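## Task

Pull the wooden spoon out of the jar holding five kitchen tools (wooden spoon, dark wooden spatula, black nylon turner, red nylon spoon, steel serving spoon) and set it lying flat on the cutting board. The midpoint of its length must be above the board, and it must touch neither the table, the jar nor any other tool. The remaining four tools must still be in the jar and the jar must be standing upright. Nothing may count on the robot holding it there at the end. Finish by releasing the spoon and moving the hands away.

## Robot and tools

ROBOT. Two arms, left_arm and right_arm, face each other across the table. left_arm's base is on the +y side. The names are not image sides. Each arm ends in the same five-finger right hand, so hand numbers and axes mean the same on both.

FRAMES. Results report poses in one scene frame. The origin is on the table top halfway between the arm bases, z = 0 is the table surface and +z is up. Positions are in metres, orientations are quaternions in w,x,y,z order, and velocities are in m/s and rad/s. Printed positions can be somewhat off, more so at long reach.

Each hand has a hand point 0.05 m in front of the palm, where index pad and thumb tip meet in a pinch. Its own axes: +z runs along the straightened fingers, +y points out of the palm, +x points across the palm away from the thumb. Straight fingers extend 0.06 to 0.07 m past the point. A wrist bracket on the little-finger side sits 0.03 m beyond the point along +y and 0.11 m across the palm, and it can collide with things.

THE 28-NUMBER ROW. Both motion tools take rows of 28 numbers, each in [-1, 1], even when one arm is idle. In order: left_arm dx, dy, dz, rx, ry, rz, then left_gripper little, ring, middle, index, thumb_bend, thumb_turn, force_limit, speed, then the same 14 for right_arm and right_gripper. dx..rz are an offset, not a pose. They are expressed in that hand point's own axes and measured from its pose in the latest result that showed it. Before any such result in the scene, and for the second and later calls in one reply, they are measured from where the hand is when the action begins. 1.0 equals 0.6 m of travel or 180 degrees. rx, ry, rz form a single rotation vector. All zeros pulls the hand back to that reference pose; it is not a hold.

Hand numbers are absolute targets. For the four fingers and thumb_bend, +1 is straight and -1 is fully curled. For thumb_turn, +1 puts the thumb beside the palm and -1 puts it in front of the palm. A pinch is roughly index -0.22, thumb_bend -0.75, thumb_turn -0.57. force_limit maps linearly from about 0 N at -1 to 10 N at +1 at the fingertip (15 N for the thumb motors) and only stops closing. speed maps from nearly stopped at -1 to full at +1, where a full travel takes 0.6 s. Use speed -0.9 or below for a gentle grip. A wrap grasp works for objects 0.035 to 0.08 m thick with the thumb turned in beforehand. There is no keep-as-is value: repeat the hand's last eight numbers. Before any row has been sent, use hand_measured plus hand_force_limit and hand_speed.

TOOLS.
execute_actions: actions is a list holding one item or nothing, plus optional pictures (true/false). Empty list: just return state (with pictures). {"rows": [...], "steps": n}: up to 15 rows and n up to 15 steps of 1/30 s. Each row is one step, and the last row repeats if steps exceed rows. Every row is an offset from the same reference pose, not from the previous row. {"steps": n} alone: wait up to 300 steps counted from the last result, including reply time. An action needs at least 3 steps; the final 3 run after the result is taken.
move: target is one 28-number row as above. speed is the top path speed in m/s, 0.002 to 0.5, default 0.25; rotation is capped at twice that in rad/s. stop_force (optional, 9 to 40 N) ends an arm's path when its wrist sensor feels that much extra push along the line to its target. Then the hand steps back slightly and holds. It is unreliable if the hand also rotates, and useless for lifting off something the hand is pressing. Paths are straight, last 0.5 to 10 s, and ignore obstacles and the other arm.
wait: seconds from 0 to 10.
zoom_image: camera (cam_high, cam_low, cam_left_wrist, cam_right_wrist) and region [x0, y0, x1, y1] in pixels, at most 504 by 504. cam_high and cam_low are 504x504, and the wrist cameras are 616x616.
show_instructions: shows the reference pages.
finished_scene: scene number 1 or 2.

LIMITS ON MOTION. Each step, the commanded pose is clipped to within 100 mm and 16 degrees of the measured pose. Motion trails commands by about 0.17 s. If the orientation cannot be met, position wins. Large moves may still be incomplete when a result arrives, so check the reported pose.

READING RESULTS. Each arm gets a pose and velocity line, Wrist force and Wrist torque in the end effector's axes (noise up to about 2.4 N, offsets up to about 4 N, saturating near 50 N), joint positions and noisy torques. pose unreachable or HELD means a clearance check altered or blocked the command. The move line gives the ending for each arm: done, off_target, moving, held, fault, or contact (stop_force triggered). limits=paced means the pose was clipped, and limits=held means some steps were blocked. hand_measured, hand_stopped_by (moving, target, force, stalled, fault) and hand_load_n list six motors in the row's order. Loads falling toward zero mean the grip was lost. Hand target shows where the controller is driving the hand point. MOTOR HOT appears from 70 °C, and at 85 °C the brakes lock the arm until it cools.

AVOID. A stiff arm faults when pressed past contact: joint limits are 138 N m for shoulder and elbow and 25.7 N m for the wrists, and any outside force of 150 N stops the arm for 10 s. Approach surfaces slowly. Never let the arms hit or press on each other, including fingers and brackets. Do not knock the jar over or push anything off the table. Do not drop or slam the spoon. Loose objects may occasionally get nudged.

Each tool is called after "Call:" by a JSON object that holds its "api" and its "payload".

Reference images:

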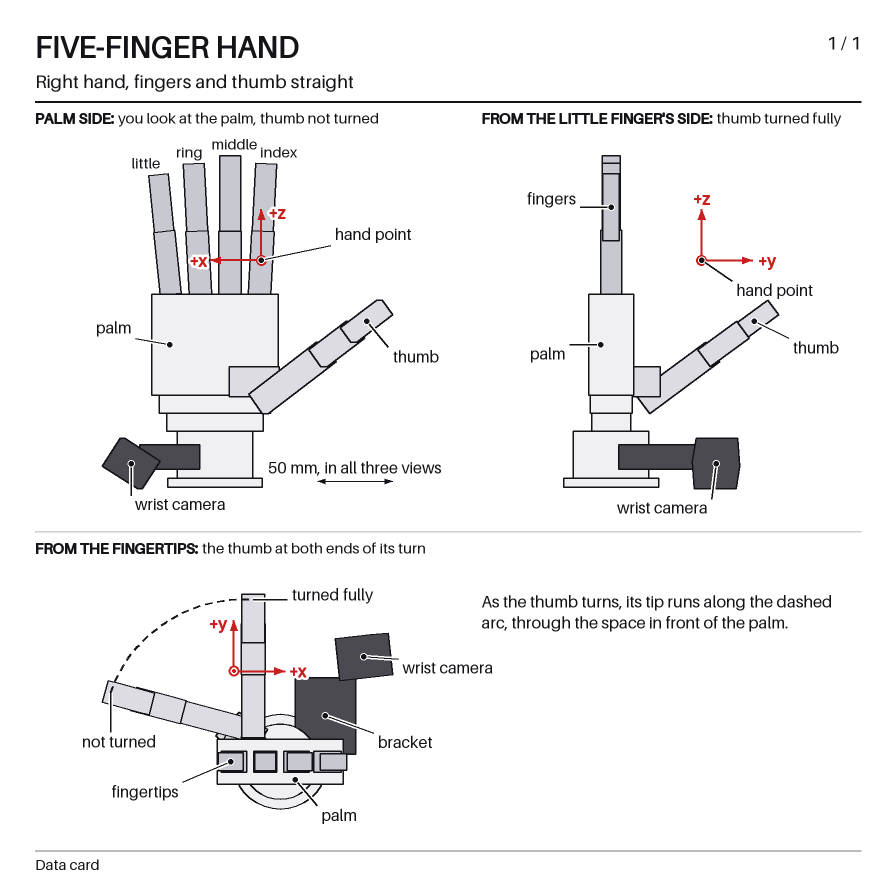

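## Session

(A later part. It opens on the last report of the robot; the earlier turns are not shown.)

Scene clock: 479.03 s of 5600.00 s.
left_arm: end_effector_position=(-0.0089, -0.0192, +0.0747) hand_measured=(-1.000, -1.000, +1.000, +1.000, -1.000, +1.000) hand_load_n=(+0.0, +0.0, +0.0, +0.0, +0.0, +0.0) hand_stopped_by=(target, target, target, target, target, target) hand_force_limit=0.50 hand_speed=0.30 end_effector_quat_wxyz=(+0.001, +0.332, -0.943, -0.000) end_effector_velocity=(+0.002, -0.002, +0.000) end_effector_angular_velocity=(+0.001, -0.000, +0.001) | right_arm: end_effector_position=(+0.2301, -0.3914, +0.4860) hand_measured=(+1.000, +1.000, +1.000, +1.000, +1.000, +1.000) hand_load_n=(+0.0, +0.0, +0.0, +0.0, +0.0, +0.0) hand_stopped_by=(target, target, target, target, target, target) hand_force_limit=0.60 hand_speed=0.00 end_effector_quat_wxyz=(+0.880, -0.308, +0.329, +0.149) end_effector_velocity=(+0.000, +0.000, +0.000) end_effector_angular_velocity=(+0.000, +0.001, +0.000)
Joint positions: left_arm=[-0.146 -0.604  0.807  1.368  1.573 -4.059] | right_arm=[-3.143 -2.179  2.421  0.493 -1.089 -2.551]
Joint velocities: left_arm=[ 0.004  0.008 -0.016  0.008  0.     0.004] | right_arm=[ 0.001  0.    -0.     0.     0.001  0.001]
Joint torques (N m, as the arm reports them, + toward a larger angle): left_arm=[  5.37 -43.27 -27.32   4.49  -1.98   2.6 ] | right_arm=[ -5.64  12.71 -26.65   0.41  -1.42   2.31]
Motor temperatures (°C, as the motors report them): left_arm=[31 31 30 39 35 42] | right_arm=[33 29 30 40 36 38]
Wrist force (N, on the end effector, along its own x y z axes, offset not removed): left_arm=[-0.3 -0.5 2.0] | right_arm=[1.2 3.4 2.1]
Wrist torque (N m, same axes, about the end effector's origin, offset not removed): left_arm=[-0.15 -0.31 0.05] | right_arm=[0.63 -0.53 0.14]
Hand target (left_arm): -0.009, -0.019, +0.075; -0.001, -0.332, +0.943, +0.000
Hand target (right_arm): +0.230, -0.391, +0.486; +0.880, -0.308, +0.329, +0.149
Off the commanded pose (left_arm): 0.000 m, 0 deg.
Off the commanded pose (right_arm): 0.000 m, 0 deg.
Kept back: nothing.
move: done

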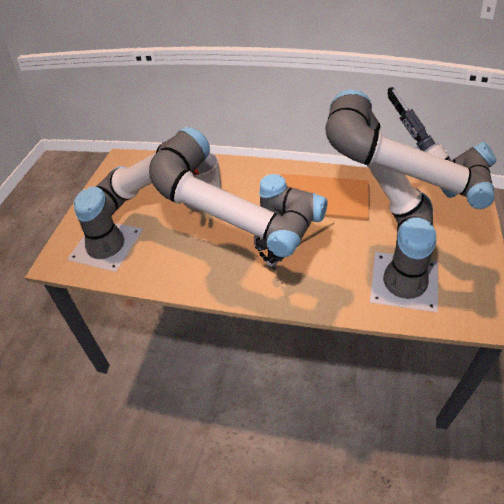

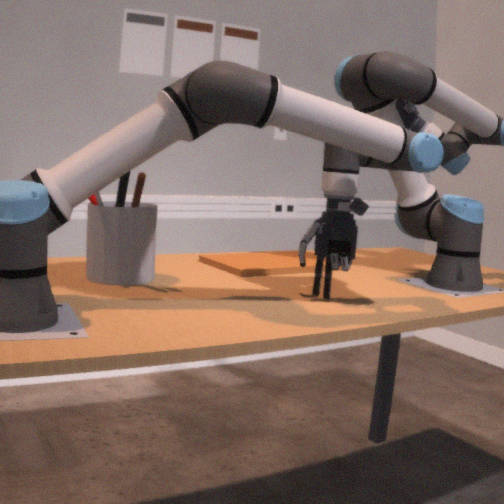

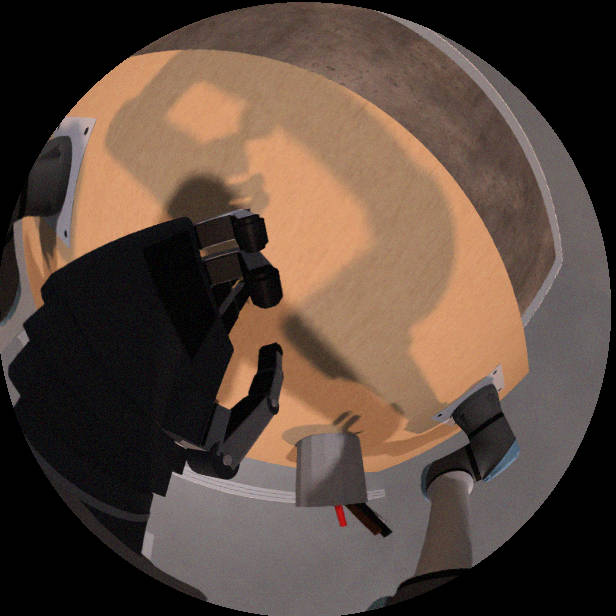

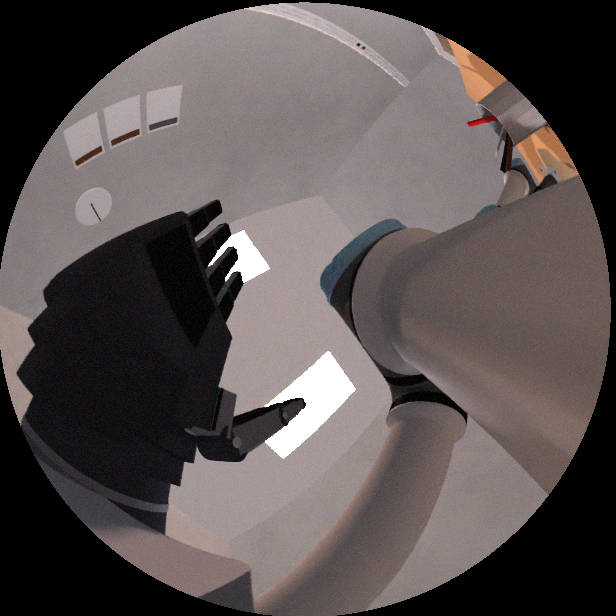

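Call:
{"api": "move", "payload": {"target": [0,0.04,-0.01,0,0,0,-1,-1,1,1,-1,1,0.5,0.3,0,0,0,0,0,0,1,1,1,1,1,1,0.6,0], "speed": 0.04}}

Call:
{"api": "move", "payload": {"target": [-0.04,0,0,0,0,0,-1,-1,1,1,-1,1,0.5,0.3,0,0,0,0,0,0,1,1,1,1,1,1,0.6,0], "speed": 0.04}}

Call:
{"api": "zoom_image", "payload": {"camera": "cam_high", "region": [200, 180, 380, 300]}}

Call:
{"api": "zoom_image", "payload": {"camera": "cam_low", "region": [220, 220, 400, 320]}}

Scene clock: 480.33 s of 5600.00 s.
left_arm: end_effector_position=(-0.0238, -0.0007, +0.0807) hand_measured=(-1.000, -1.000, +1.000, +1.000, -1.000, +1.000) hand_load_n=(+0.0, +0.0, +0.0, +0.0, +0.0, +0.0) hand_stopped_by=(target, target, target, target, target, target) hand_force_limit=0.50 hand_speed=0.30 end_effector_quat_wxyz=(+0.001, +0.332, -0.943, -0.001) end_effector_velocity=(-0.001, +0.002, +0.000) end_effector_angular_velocity=(+0.002, -0.001, +0.001) | right_arm: end_effector_position=(+0.2301, -0.3914, +0.4860) hand_measured=(+1.000, +1.000, +1.000, +1.000, +1.000, +1.000) hand_load_n=(+0.0, +0.0, +0.0, +0.0, +0.0, +0.0) hand_stopped_by=(target, target, target, target, target, target) hand_force_limit=0.60 hand_speed=0.00 end_effector_quat_wxyz=(+0.880, -0.308, +0.329, +0.149) end_effector_velocity=(+0.000, -0.000, -0.000) end_effector_angular_velocity=(-0.001, -0.000, -0.002)
Joint positions: left_arm=[-0.176 -0.663  0.903  1.33   1.574 -4.089] | right_arm=[-3.143 -2.179  2.421  0.493 -1.089 -2.551]
Joint velocities: left_arm=[-0.003 -0.005  0.01  -0.003 -0.    -0.004] | right_arm=[-0.001 -0.    -0.     0.     0.001 -0.001]
Joint torques (N m, as the arm reports them, + toward a larger angle): left_arm=[ -7.68 -67.39 -13.15  -0.63  -0.62  -2.19] | right_arm=[ -6.07  12.27 -26.28   0.62  -1.52   2.41]
Motor temperatures (°C, as the motors report them): left_arm=[31 31 30 39 35 42] | right_arm=[33 29 30 40 36 38]
Wrist force (N, on the end effector, along its own x y z axes, offset not removed): left_arm=[0.0 0.0 0.1] | right_arm=[3.1 3.7 2.7]
Wrist torque (N m, same axes, about the end effector's origin, offset not removed): left_arm=[0.03 -0.22 0.14] | right_arm=[0.58 -0.73 0.23]
Hand target (left_arm): -0.024, -0.000, +0.081; -0.001, -0.332, +0.943, +0.000
Hand target (right_arm): +0.230, -0.391, +0.486; +0.880, -0.308, +0.329, +0.149
Off the commanded pose (left_arm): 0.000 m, 0 deg.
Off the commanded pose (right_arm): 0.000 m, 0 deg.
joint sent to its limit (right arm) — the command would take joint 1 (shoulder pan) past its lower limit, so that joint was sent only as far as its limit.
Kept back: nothing.
move: done

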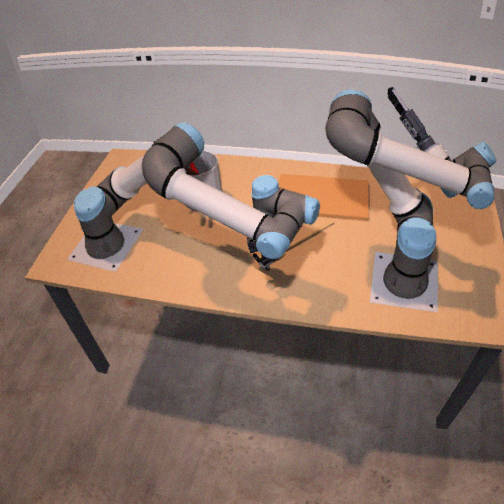

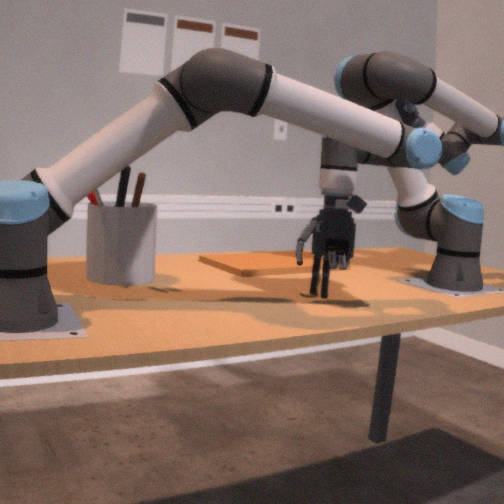

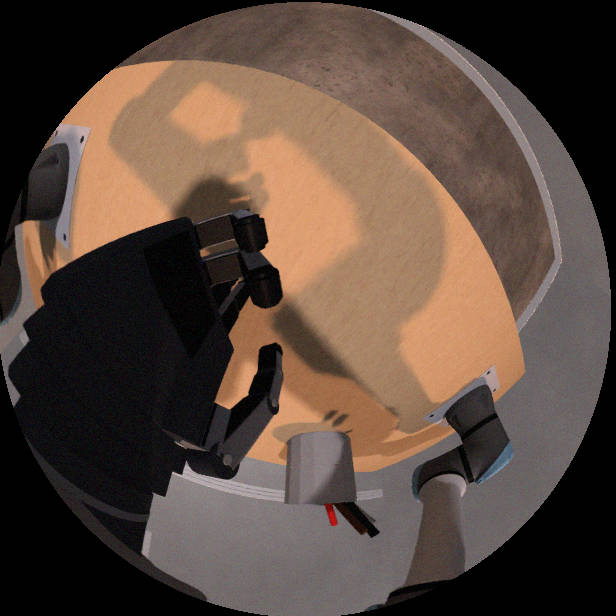

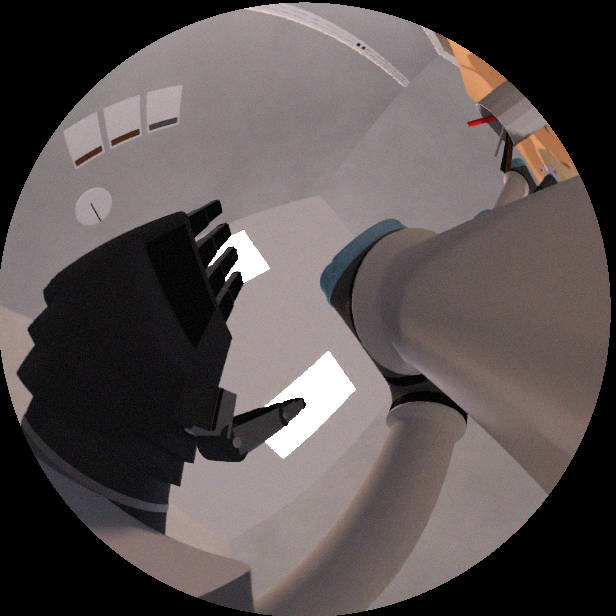

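Scene clock: 481.37 s of 5600.00 s.
left_arm: end_effector_position=(-0.0053, +0.0141, +0.0807) hand_measured=(-1.000, -1.000, +1.000, +1.000, -1.000, +1.000) hand_load_n=(+0.0, +0.0, +0.0, +0.0, +0.0, +0.0) hand_stopped_by=(target, target, target, target, target, target) hand_force_limit=0.50 hand_speed=0.30 end_effector_quat_wxyz=(+0.001, +0.332, -0.943, -0.001) end_effector_velocity=(+0.004, +0.001, -0.001) end_effector_angular_velocity=(+0.000, -0.001, +0.001) | right_arm: end_effector_position=(+0.2301, -0.3914, +0.4860) hand_measured=(+1.000, +1.000, +1.000, +1.000, +1.000, +1.000) hand_load_n=(+0.0, +0.0, +0.0, +0.0, +0.0, +0.0) hand_stopped_by=(target, target, target, target, target, target) hand_force_limit=0.60 hand_speed=0.00 end_effector_quat_wxyz=(+0.880, -0.308, +0.329, +0.149) end_effector_velocity=(-0.000, +0.000, -0.000) end_effector_angular_velocity=(-0.000, -0.000, +0.001)
Joint positions: left_arm=[-0.153 -0.708  0.987  1.291  1.574 -4.066] | right_arm=[-3.143 -2.179  2.421  0.493 -1.089 -2.551]
Joint velocities: left_arm=[ 0.005 -0.003  0.009 -0.005 -0.001  0.004] | right_arm=[ 0.001 -0.     0.    -0.    -0.    -0.   ]
Joint torques (N m, as the arm reports them, + toward a larger angle): left_arm=[  6.82 -67.45 -13.64  -0.26  -2.18   2.37] | right_arm=[ -6.36  13.58 -25.94   0.71  -1.33   2.14]
Motor temperatures (°C, as the motors report them): left_arm=[31 31 30 39 35 42] | right_arm=[33 29 30 40 36 38]
Wrist force (N, on the end effector, along its own x y z axes, offset not removed): left_arm=[0.4 -1.6 0.1] | right_arm=[1.6 2.1 1.9]
Wrist torque (N m, same axes, about the end effector's origin, offset not removed): left_arm=[-0.21 -0.29 0.09] | right_arm=[0.41 -0.50 0.18]
Hand target (left_arm): -0.005, +0.014, +0.081; -0.001, -0.332, +0.943, +0.001
Hand target (right_arm): +0.230, -0.391, +0.486; +0.880, -0.308, +0.329, +0.149
Off the commanded pose (left_arm): 0.000 m, 0 deg.
Off the commanded pose (right_arm): 0.000 m, 0 deg.
joint sent to its limit (right arm) — the command would take joint 1 (shoulder pan) past its lower limit, so that joint was sent only as far as its limit.
Kept back: nothing.
move: done

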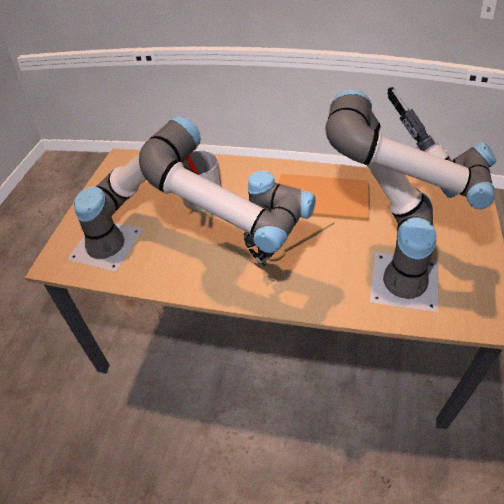

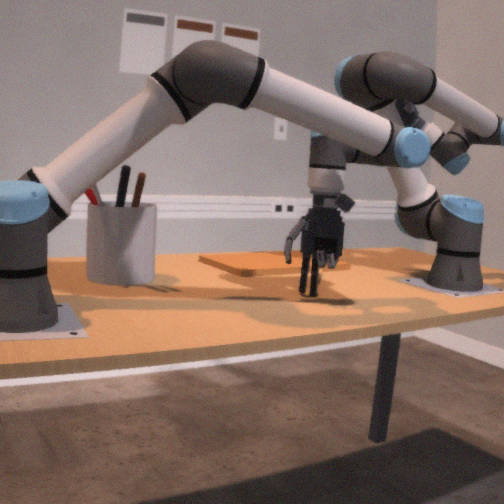

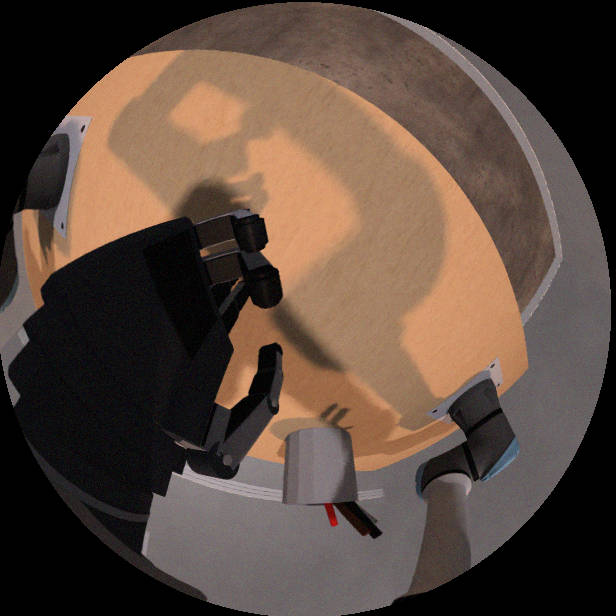

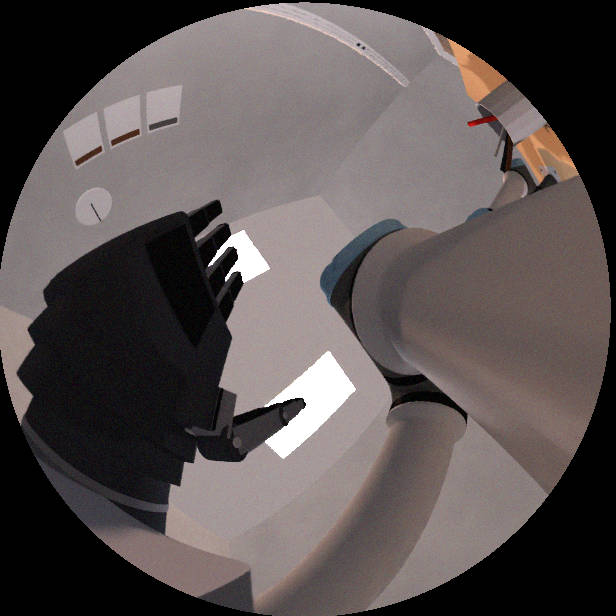

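Region (200, 180, 380, 300) of cam_high's 504x504 image, scaled by 2.800, with more detail than that image has.

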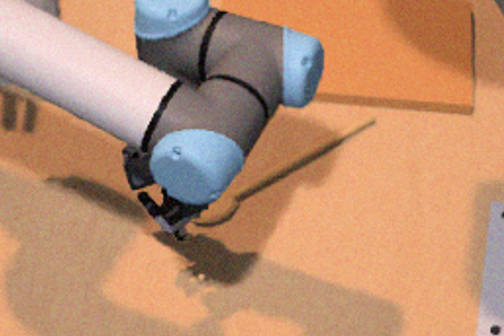

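Region (220, 220, 400, 320) of cam_low's 504x504 image, scaled by 2.800, with more detail than that image has.

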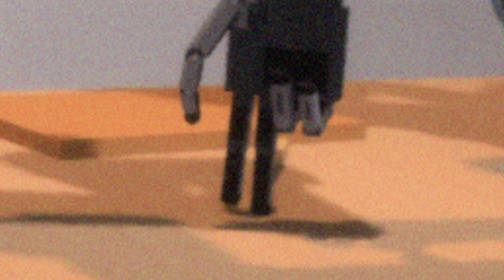

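Call:
{"api": "move", "payload": {"target": [0,-0.045,0.008,0,0,0,-1,-1,1,1,-1,1,0.5,0.3,0,0,0,0,0,0,1,1,1,1,1,1,0.6,0], "speed": 0.008, "stop_force": 15}}

Call:
{"api": "zoom_image", "payload": {"camera": "cam_high", "region": [200, 180, 380, 300]}}

Call:
{"api": "zoom_image", "payload": {"camera": "cam_low", "region": [220, 220, 400, 320]}}

Scene clock: 485.23 s of 5600.00 s.
left_arm: end_effector_position=(+0.0114, -0.0066, +0.0758) hand_measured=(-1.000, -1.000, +1.000, +1.000, -1.000, +1.000) hand_load_n=(+0.0, +0.0, +0.0, +0.0, +0.0, +0.0) hand_stopped_by=(target, target, target, target, target, target) hand_force_limit=0.50 hand_speed=0.30 end_effector_quat_wxyz=(+0.001, +0.332, -0.943, -0.001) end_effector_velocity=(+0.001, -0.002, -0.001) end_effector_angular_velocity=(+0.001, -0.000, -0.002) | right_arm: end_effector_position=(+0.2301, -0.3914, +0.4860) hand_measured=(+1.000, +1.000, +1.000, +1.000, +1.000, +1.000) hand_load_n=(+0.0, +0.0, +0.0, +0.0, +0.0, +0.0) hand_stopped_by=(target, target, target, target, target, target) hand_force_limit=0.60 hand_speed=0.00 end_effector_quat_wxyz=(+0.880, -0.308, +0.329, +0.149) end_effector_velocity=(-0.000, -0.000, +0.000) end_effector_angular_velocity=(+0.001, +0.001, +0.000)
Joint positions: left_arm=[-0.119 -0.645  0.882  1.334  1.573 -4.031] | right_arm=[-3.143 -2.179  2.421  0.493 -1.089 -2.551]
Joint velocities: left_arm=[ 0.002  0.007 -0.011  0.005 -0.     0.004] | right_arm=[-0.001  0.    -0.     0.    -0.001  0.001]
Joint torques (N m, as the arm reports them, + toward a larger angle): left_arm=[  7.57 -41.78 -28.67   4.56  -2.09   2.36] | right_arm=[ -7.36  13.33 -26.75   0.38  -1.17   2.4 ]
Motor temperatures (°C, as the motors report them): left_arm=[31 31 30 39 35 42] | right_arm=[33 29 30 40 36 38]
Wrist force (N, on the end effector, along its own x y z axes, offset not removed): left_arm=[0.5 -1.6 1.1] | right_arm=[2.1 3.3 2.9]
Wrist torque (N m, same axes, about the end effector's origin, offset not removed): left_arm=[-0.30 -0.38 0.03] | right_arm=[0.38 -0.57 0.17]
Hand target (left_arm): +0.012, -0.007, +0.076; -0.001, -0.332, +0.943, +0.001
Hand target (right_arm): +0.230, -0.391, +0.486; +0.880, -0.308, +0.329, +0.149
Off the commanded pose (left_arm): 0.000 m, 0 deg.
Off the commanded pose (right_arm): 0.000 m, 0 deg.
Kept back: nothing.
move: done

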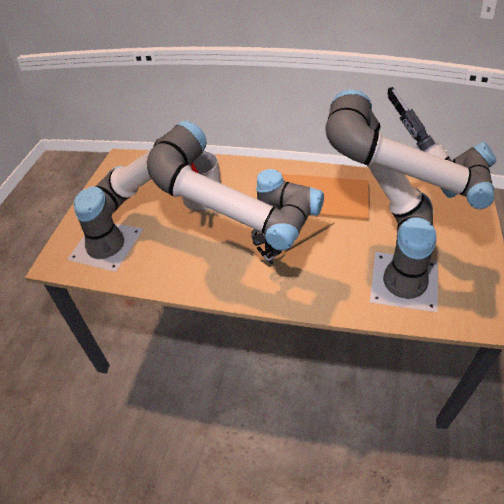

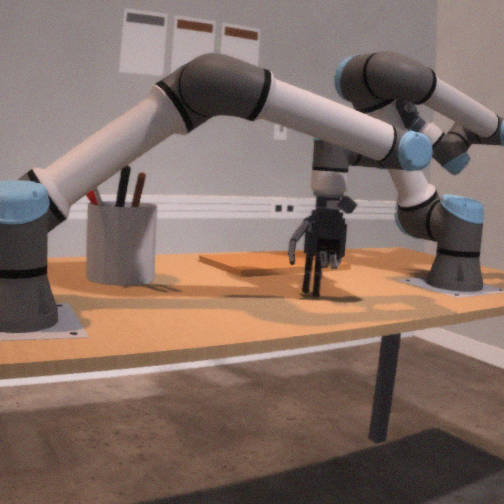

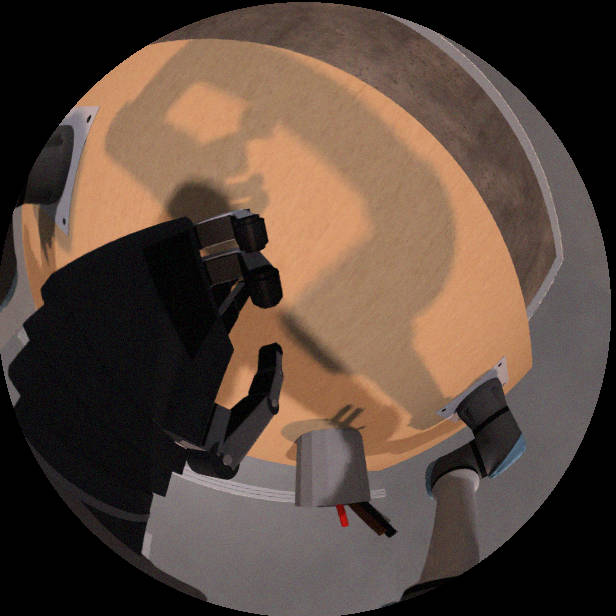

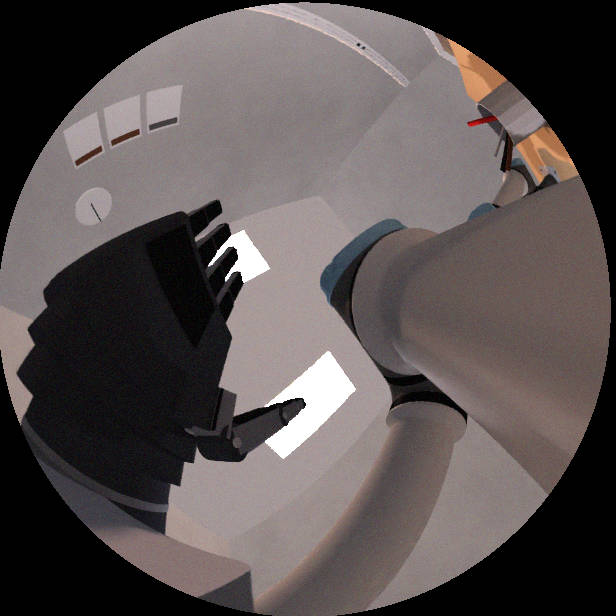

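Region (200, 180, 380, 300) of cam_high's 504x504 image, scaled by 2.800, with more detail than that image has.

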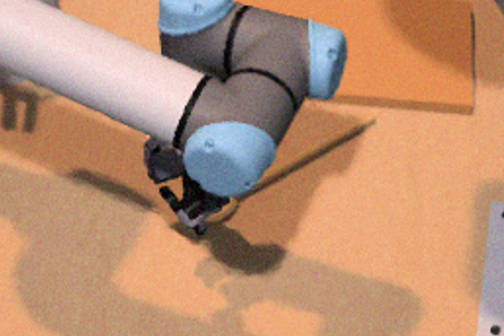

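Region (220, 220, 400, 320) of cam_low's 504x504 image, scaled by 2.800, with more detail than that image has.

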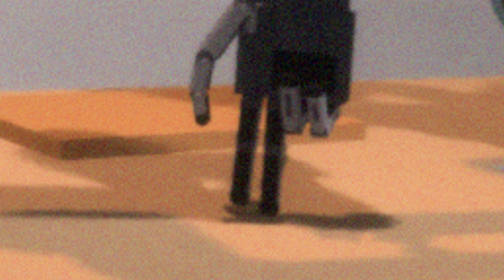

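Call:
{"api": "move", "payload": {"target": [-0.012,0,0.012,0,0,0,-1,-1,1,1,-1,1,0.5,0.3,0,0,0,0,0,0,1,1,1,1,1,1,0.6,0], "speed": 0.004, "stop_force": 9}}

Call:
{"api": "zoom_image", "payload": {"camera": "cam_high", "region": [200, 180, 380, 300]}}

Call:
{"api": "zoom_image", "payload": {"camera": "cam_low", "region": [220, 220, 400, 320]}}

Scene clock: 487.27 s of 5600.00 s.
left_arm: end_effector_position=(+0.0146, -0.0043, +0.0719) hand_measured=(-1.000, -1.000, +1.000, +1.000, -1.000, +1.000) hand_load_n=(+0.0, +0.0, +0.0, -2.0, +0.0, +0.0) hand_stopped_by=(target, target, target, target, target, target) hand_force_limit=0.50 hand_speed=0.30 end_effector_quat_wxyz=(+0.001, +0.332, -0.943, -0.000) end_effector_velocity=(-0.001, -0.002, +0.002) end_effector_angular_velocity=(-0.004, +0.000, +0.000) | right_arm: end_effector_position=(+0.2301, -0.3914, +0.4860) hand_measured=(+1.000, +1.000, +1.000, +1.000, +1.000, +1.000) hand_load_n=(+0.0, +0.0, +0.0, +0.0, +0.0, +0.0) hand_stopped_by=(target, target, target, target, target, target) hand_force_limit=0.60 hand_speed=0.00 end_effector_quat_wxyz=(+0.880, -0.308, +0.329, +0.149) end_effector_velocity=(+0.001, -0.000, -0.000) end_effector_angular_velocity=(-0.000, +0.001, -0.003)
Joint positions: left_arm=[-0.114 -0.65   0.9    1.319  1.573 -4.027] | right_arm=[-3.143 -2.179  2.421  0.493 -1.089 -2.551]
Joint velocities: left_arm=[-0.001 -0.    -0.006  0.002 -0.001 -0.001] | right_arm=[-0.002 -0.001  0.    -0.     0.001  0.001]
Joint torques (N m, as the arm reports them, + toward a larger angle): left_arm=[ -5.04 -39.67 -25.14   3.47  -2.19  -0.16] | right_arm=[ -6.92  13.47 -26.55   0.47  -1.43   2.18]
Motor temperatures (°C, as the motors report them): left_arm=[31 31 30 39 35 42] | right_arm=[33 29 30 40 36 38]
Wrist force (N, on the end effector, along its own x y z axes, offset not removed): left_arm=[0.6 1.1 -9.3] | right_arm=[1.6 2.9 3.0]
Wrist torque (N m, same axes, about the end effector's origin, offset not removed): left_arm=[0.31 -0.23 0.08] | right_arm=[0.44 -0.44 0.18]
Hand target (left_arm): +0.014, -0.004, +0.072; -0.001, -0.332, +0.943, +0.001
Hand target (right_arm): +0.230, -0.391, +0.486; +0.880, -0.308, +0.329, +0.149
Off the commanded pose (left_arm): 0.005 m, 0 deg.
Off the commanded pose (right_arm): 0.000 m, 0 deg.
Kept back: nothing.
move: contact (left_arm)

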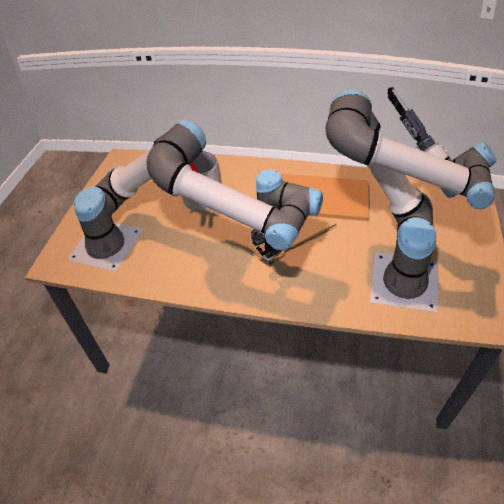

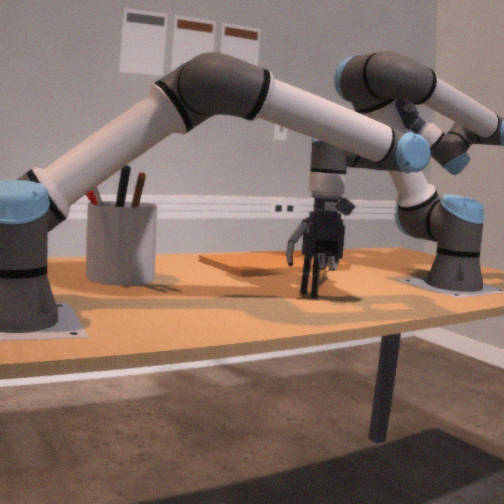

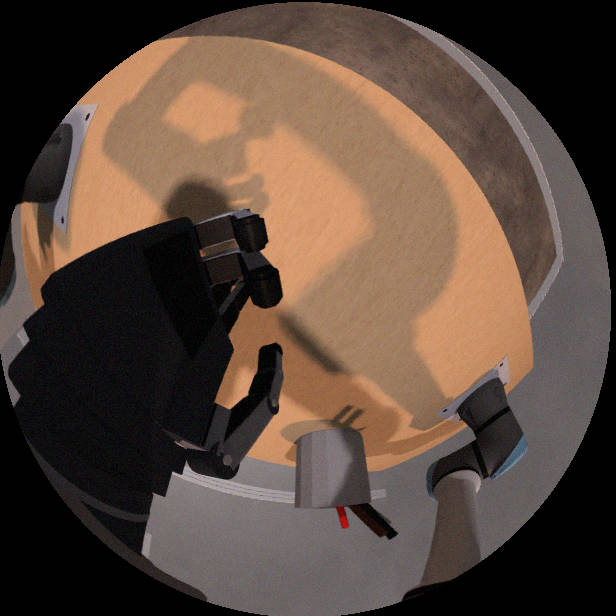

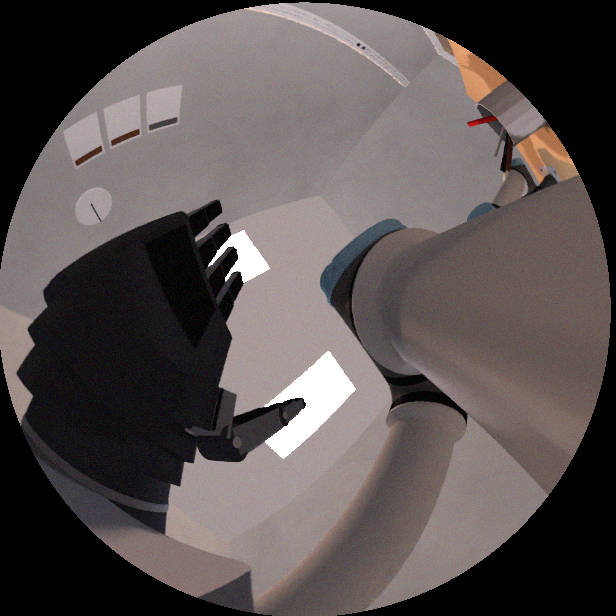

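Region (200, 180, 380, 300) of cam_high's 504x504 image, scaled by 2.800, with more detail than that image has.

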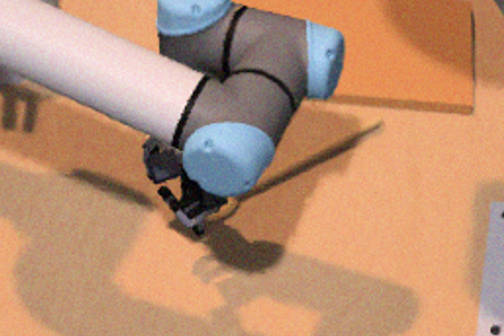

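Region (220, 220, 400, 320) of cam_low's 504x504 image, scaled by 2.800, with more detail than that image has.

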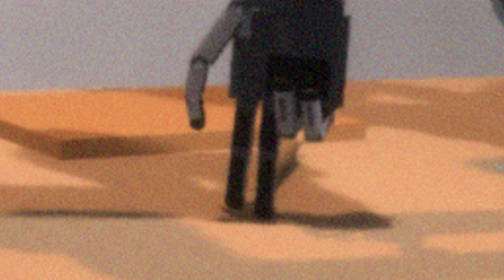

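Call:
{"api": "move", "payload": {"target": [-0.047,-0.10,0,0,0,0,-1,-1,1,1,-1,1,0.5,0.3,0,0,0,0,0,0,1,1,1,1,1,1,0.6,0], "speed": 0.01}}

Call:
{"api": "zoom_image", "payload": {"camera": "cam_high", "region": [200, 160, 400, 300]}}

Call:
{"api": "zoom_image", "payload": {"camera": "cam_low", "region": [200, 220, 400, 320]}}

Scene clock: 494.37 s of 5600.00 s.
left_arm: end_effector_position=(+0.0739, -0.0331, +0.0717) hand_measured=(-1.000, -1.000, +1.000, +1.000, -1.000, +1.000) hand_load_n=(+0.0, +0.0, +0.0, -7.5, +0.0, +0.0) hand_stopped_by=(target, target, target, target, target, target) hand_force_limit=0.50 hand_speed=0.30 end_effector_quat_wxyz=(+0.001, +0.332, -0.943, -0.000) end_effector_velocity=(+0.003, -0.001, -0.000) end_effector_angular_velocity=(+0.002, +0.001, +0.002) | right_arm: end_effector_position=(+0.2301, -0.3914, +0.4860) hand_measured=(+1.000, +1.000, +1.000, +1.000, +1.000, +1.000) hand_load_n=(+0.0, +0.0, +0.0, +0.0, +0.0, +0.0) hand_stopped_by=(target, target, target, target, target, target) hand_force_limit=0.60 hand_speed=0.00 end_effector_quat_wxyz=(+0.880, -0.308, +0.329, +0.149) end_effector_velocity=(+0.000, -0.000, +0.000) end_effector_angular_velocity=(+0.001, -0.000, -0.001)
Joint positions: left_arm=[-0.015 -0.546  0.702  1.414  1.573 -3.928] | right_arm=[-3.143 -2.179  2.421  0.493 -1.089 -2.551]
Joint velocities: left_arm=[ 0.005  0.007 -0.012  0.007  0.001  0.004] | right_arm=[-0.001  0.     0.    -0.    -0.    -0.   ]
Joint torques (N m, as the arm reports them, + toward a larger angle): left_arm=[ 10.43 -34.4  -24.23   1.72  -3.86   2.46] | right_arm=[ -5.96  12.5  -26.37   0.46  -1.37   2.23]
Motor temperatures (°C, as the motors report them): left_arm=[31 31 30 39 35 42] | right_arm=[33 29 30 40 36 38]
Wrist force (N, on the end effector, along its own x y z axes, offset not removed): left_arm=[2.1 5.1 -17.8] | right_arm=[1.0 2.0 2.0]
Wrist torque (N m, same axes, about the end effector's origin, offset not removed): left_arm=[0.35 -0.25 0.22] | right_arm=[0.41 -0.38 0.07]
Hand target (left_arm): +0.074, -0.033, +0.072; -0.001, -0.332, +0.943, +0.000
Hand target (right_arm): +0.230, -0.391, +0.486; +0.880, -0.308, +0.329, +0.149
Off the commanded pose (left_arm): 0.000 m, 0 deg.
Off the commanded pose (right_arm): 0.000 m, 0 deg.
Kept back: nothing.
move: done

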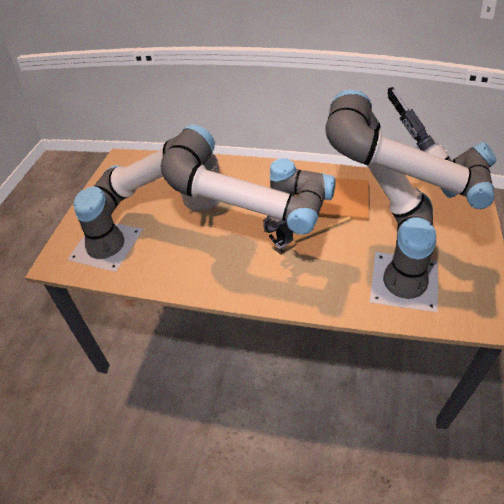

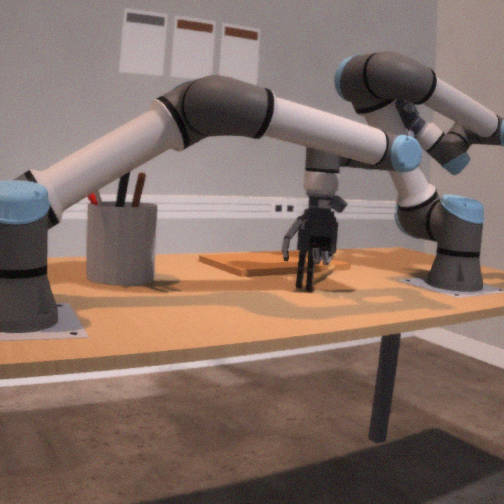

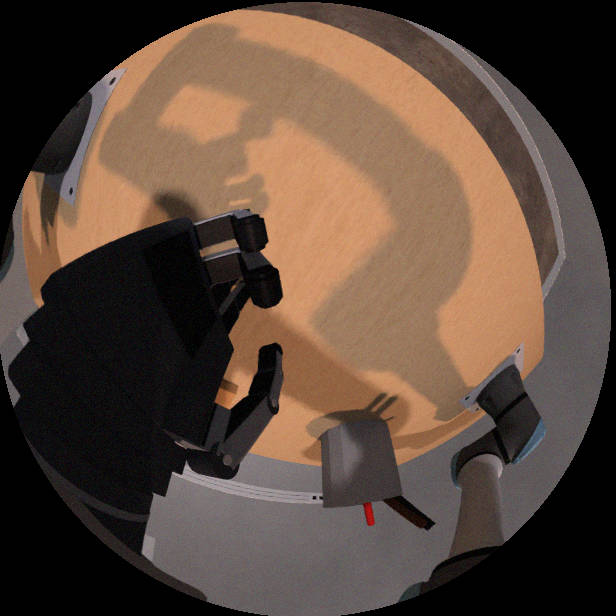

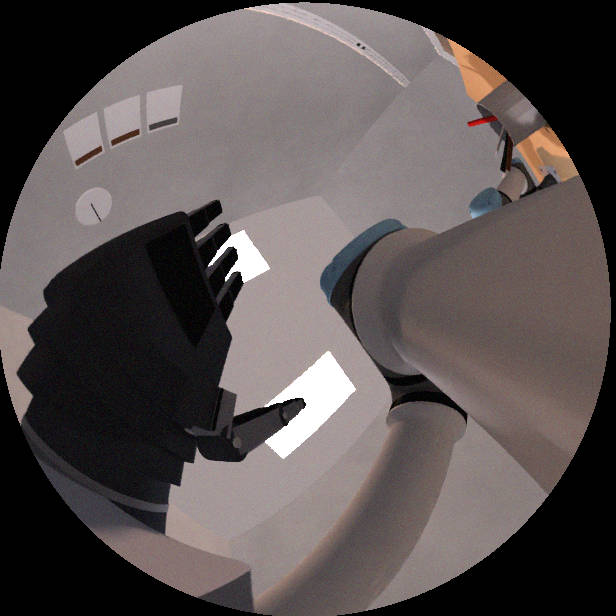

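Region (200, 160, 400, 300) of cam_high's 504x504 image, scaled by 2.520, with more detail than that image has; it fills the top 353 rows of this view, and the rest is white.

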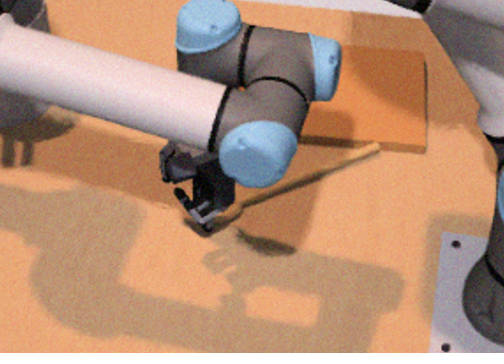

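Region (200, 220, 400, 320) of cam_low's 504x504 image, scaled by 2.520, with more detail than that image has.

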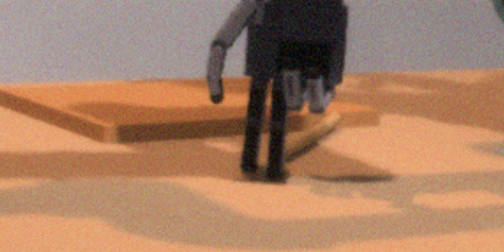

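Call:
{"api": "move", "payload": {"target": [-0.065,-0.052,0,0,0,0,-1,-1,1,1,-1,1,0.5,0.3,0,0,0,0,0,0,1,1,1,1,1,1,0.6,0], "speed": 0.01}}

Call:
{"api": "zoom_image", "payload": {"camera": "cam_high", "region": [200, 160, 400, 300]}}

Call:
{"api": "zoom_image", "payload": {"camera": "cam_low", "region": [200, 220, 400, 320]}}

Scene clock: 499.80 s of 5600.00 s.
left_arm: end_effector_position=(+0.1235, -0.0329, +0.0716) hand_measured=(-1.000, -1.000, +1.000, +1.000, -1.000, +1.000) hand_load_n=(+0.0, +0.0, -1.0, -1.5, +0.0, +0.0) hand_stopped_by=(target, target, target, target, target, target) hand_force_limit=0.50 hand_speed=0.30 end_effector_quat_wxyz=(+0.001, +0.332, -0.943, -0.000) end_effector_velocity=(+0.004, +0.000, -0.001) end_effector_angular_velocity=(+0.001, -0.000, +0.000) | right_arm: end_effector_position=(+0.2301, -0.3914, +0.4860) hand_measured=(+1.000, +1.000, +1.000, +1.000, +1.000, +1.000) hand_load_n=(+0.0, +0.0, +0.0, +0.0, +0.0, +0.0) hand_stopped_by=(target, target, target, target, target, target) hand_force_limit=0.60 hand_speed=0.00 end_effector_quat_wxyz=(+0.880, -0.308, +0.329, +0.149) end_effector_velocity=(+0.000, +0.000, -0.000) end_effector_angular_velocity=(-0.000, -0.000, +0.000)
Joint positions: left_arm=[ 0.061 -0.522  0.656  1.436  1.573 -3.852] | right_arm=[-3.143 -2.179  2.421  0.493 -1.089 -2.551]
Joint velocities: left_arm=[ 0.006  0.003 -0.004  0.002 -0.     0.005] | right_arm=[ 0.001  0.     0.    -0.     0.001 -0.001]
Joint torques (N m, as the arm reports them, + toward a larger angle): left_arm=[  8.44 -41.04 -25.64   3.38  -2.92   2.35] | right_arm=[ -5.49  12.24 -26.14   0.48  -1.3    2.37]
Motor temperatures (°C, as the motors report them): left_arm=[31 31 30 39 35 42] | right_arm=[33 29 30 40 36 38]
Wrist force (N, on the end effector, along its own x y z axes, offset not removed): left_arm=[1.8 1.4 -7.3] | right_arm=[0.5 2.5 2.9]
Wrist torque (N m, same axes, about the end effector's origin, offset not removed): left_arm=[0.06 -0.05 0.24] | right_arm=[0.40 -0.36 0.09]
Hand target (left_arm): +0.124, -0.033, +0.072; -0.001, -0.332, +0.943, +0.000
Hand target (right_arm): +0.230, -0.391, +0.486; +0.880, -0.308, +0.329, +0.149
Off the commanded pose (left_arm): 0.000 m, 0 deg.
Off the commanded pose (right_arm): 0.000 m, 0 deg.
joint sent to its limit (right arm) — the command would take joint 1 (shoulder pan) past its lower limit, so that joint was sent only as far as its limit.
Kept back: nothing.
move: done

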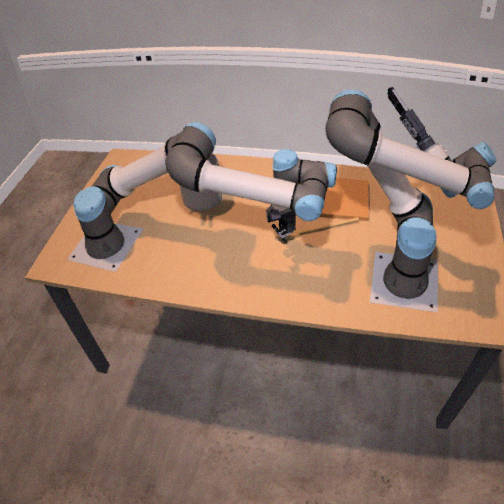

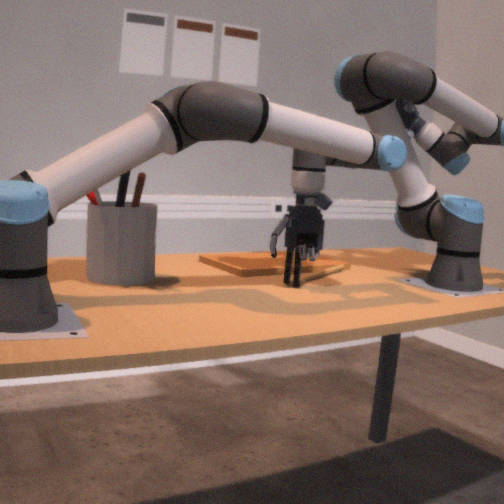

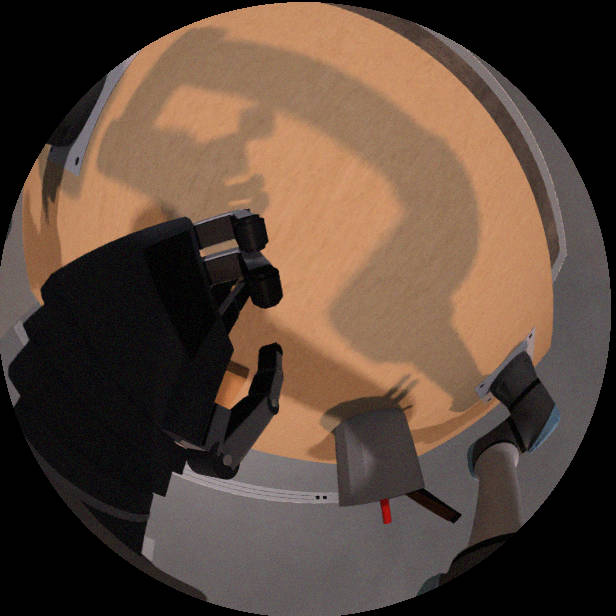

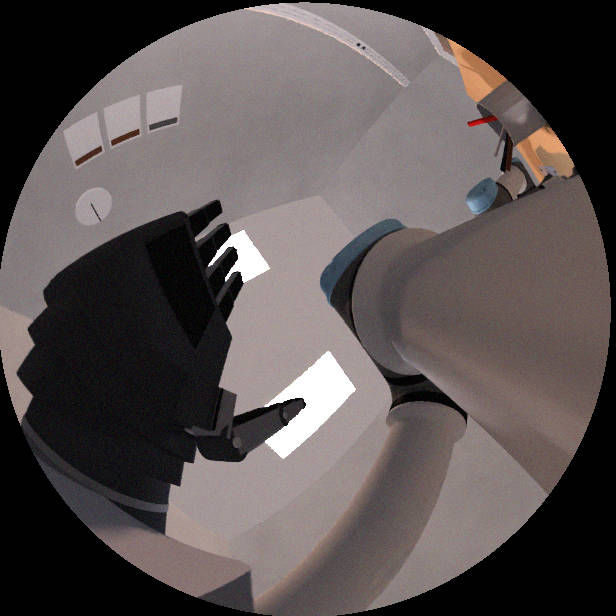

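Region (200, 160, 400, 300) of cam_high's 504x504 image, scaled by 2.520, with more detail than that image has; it fills the top 353 rows of this view, and the rest is white.

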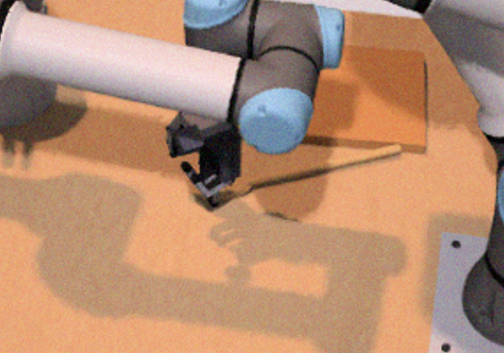

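Region (200, 220, 400, 320) of cam_low's 504x504 image, scaled by 2.520, with more detail than that image has.

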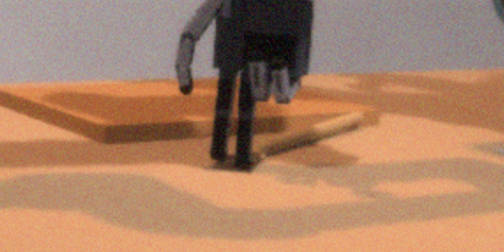

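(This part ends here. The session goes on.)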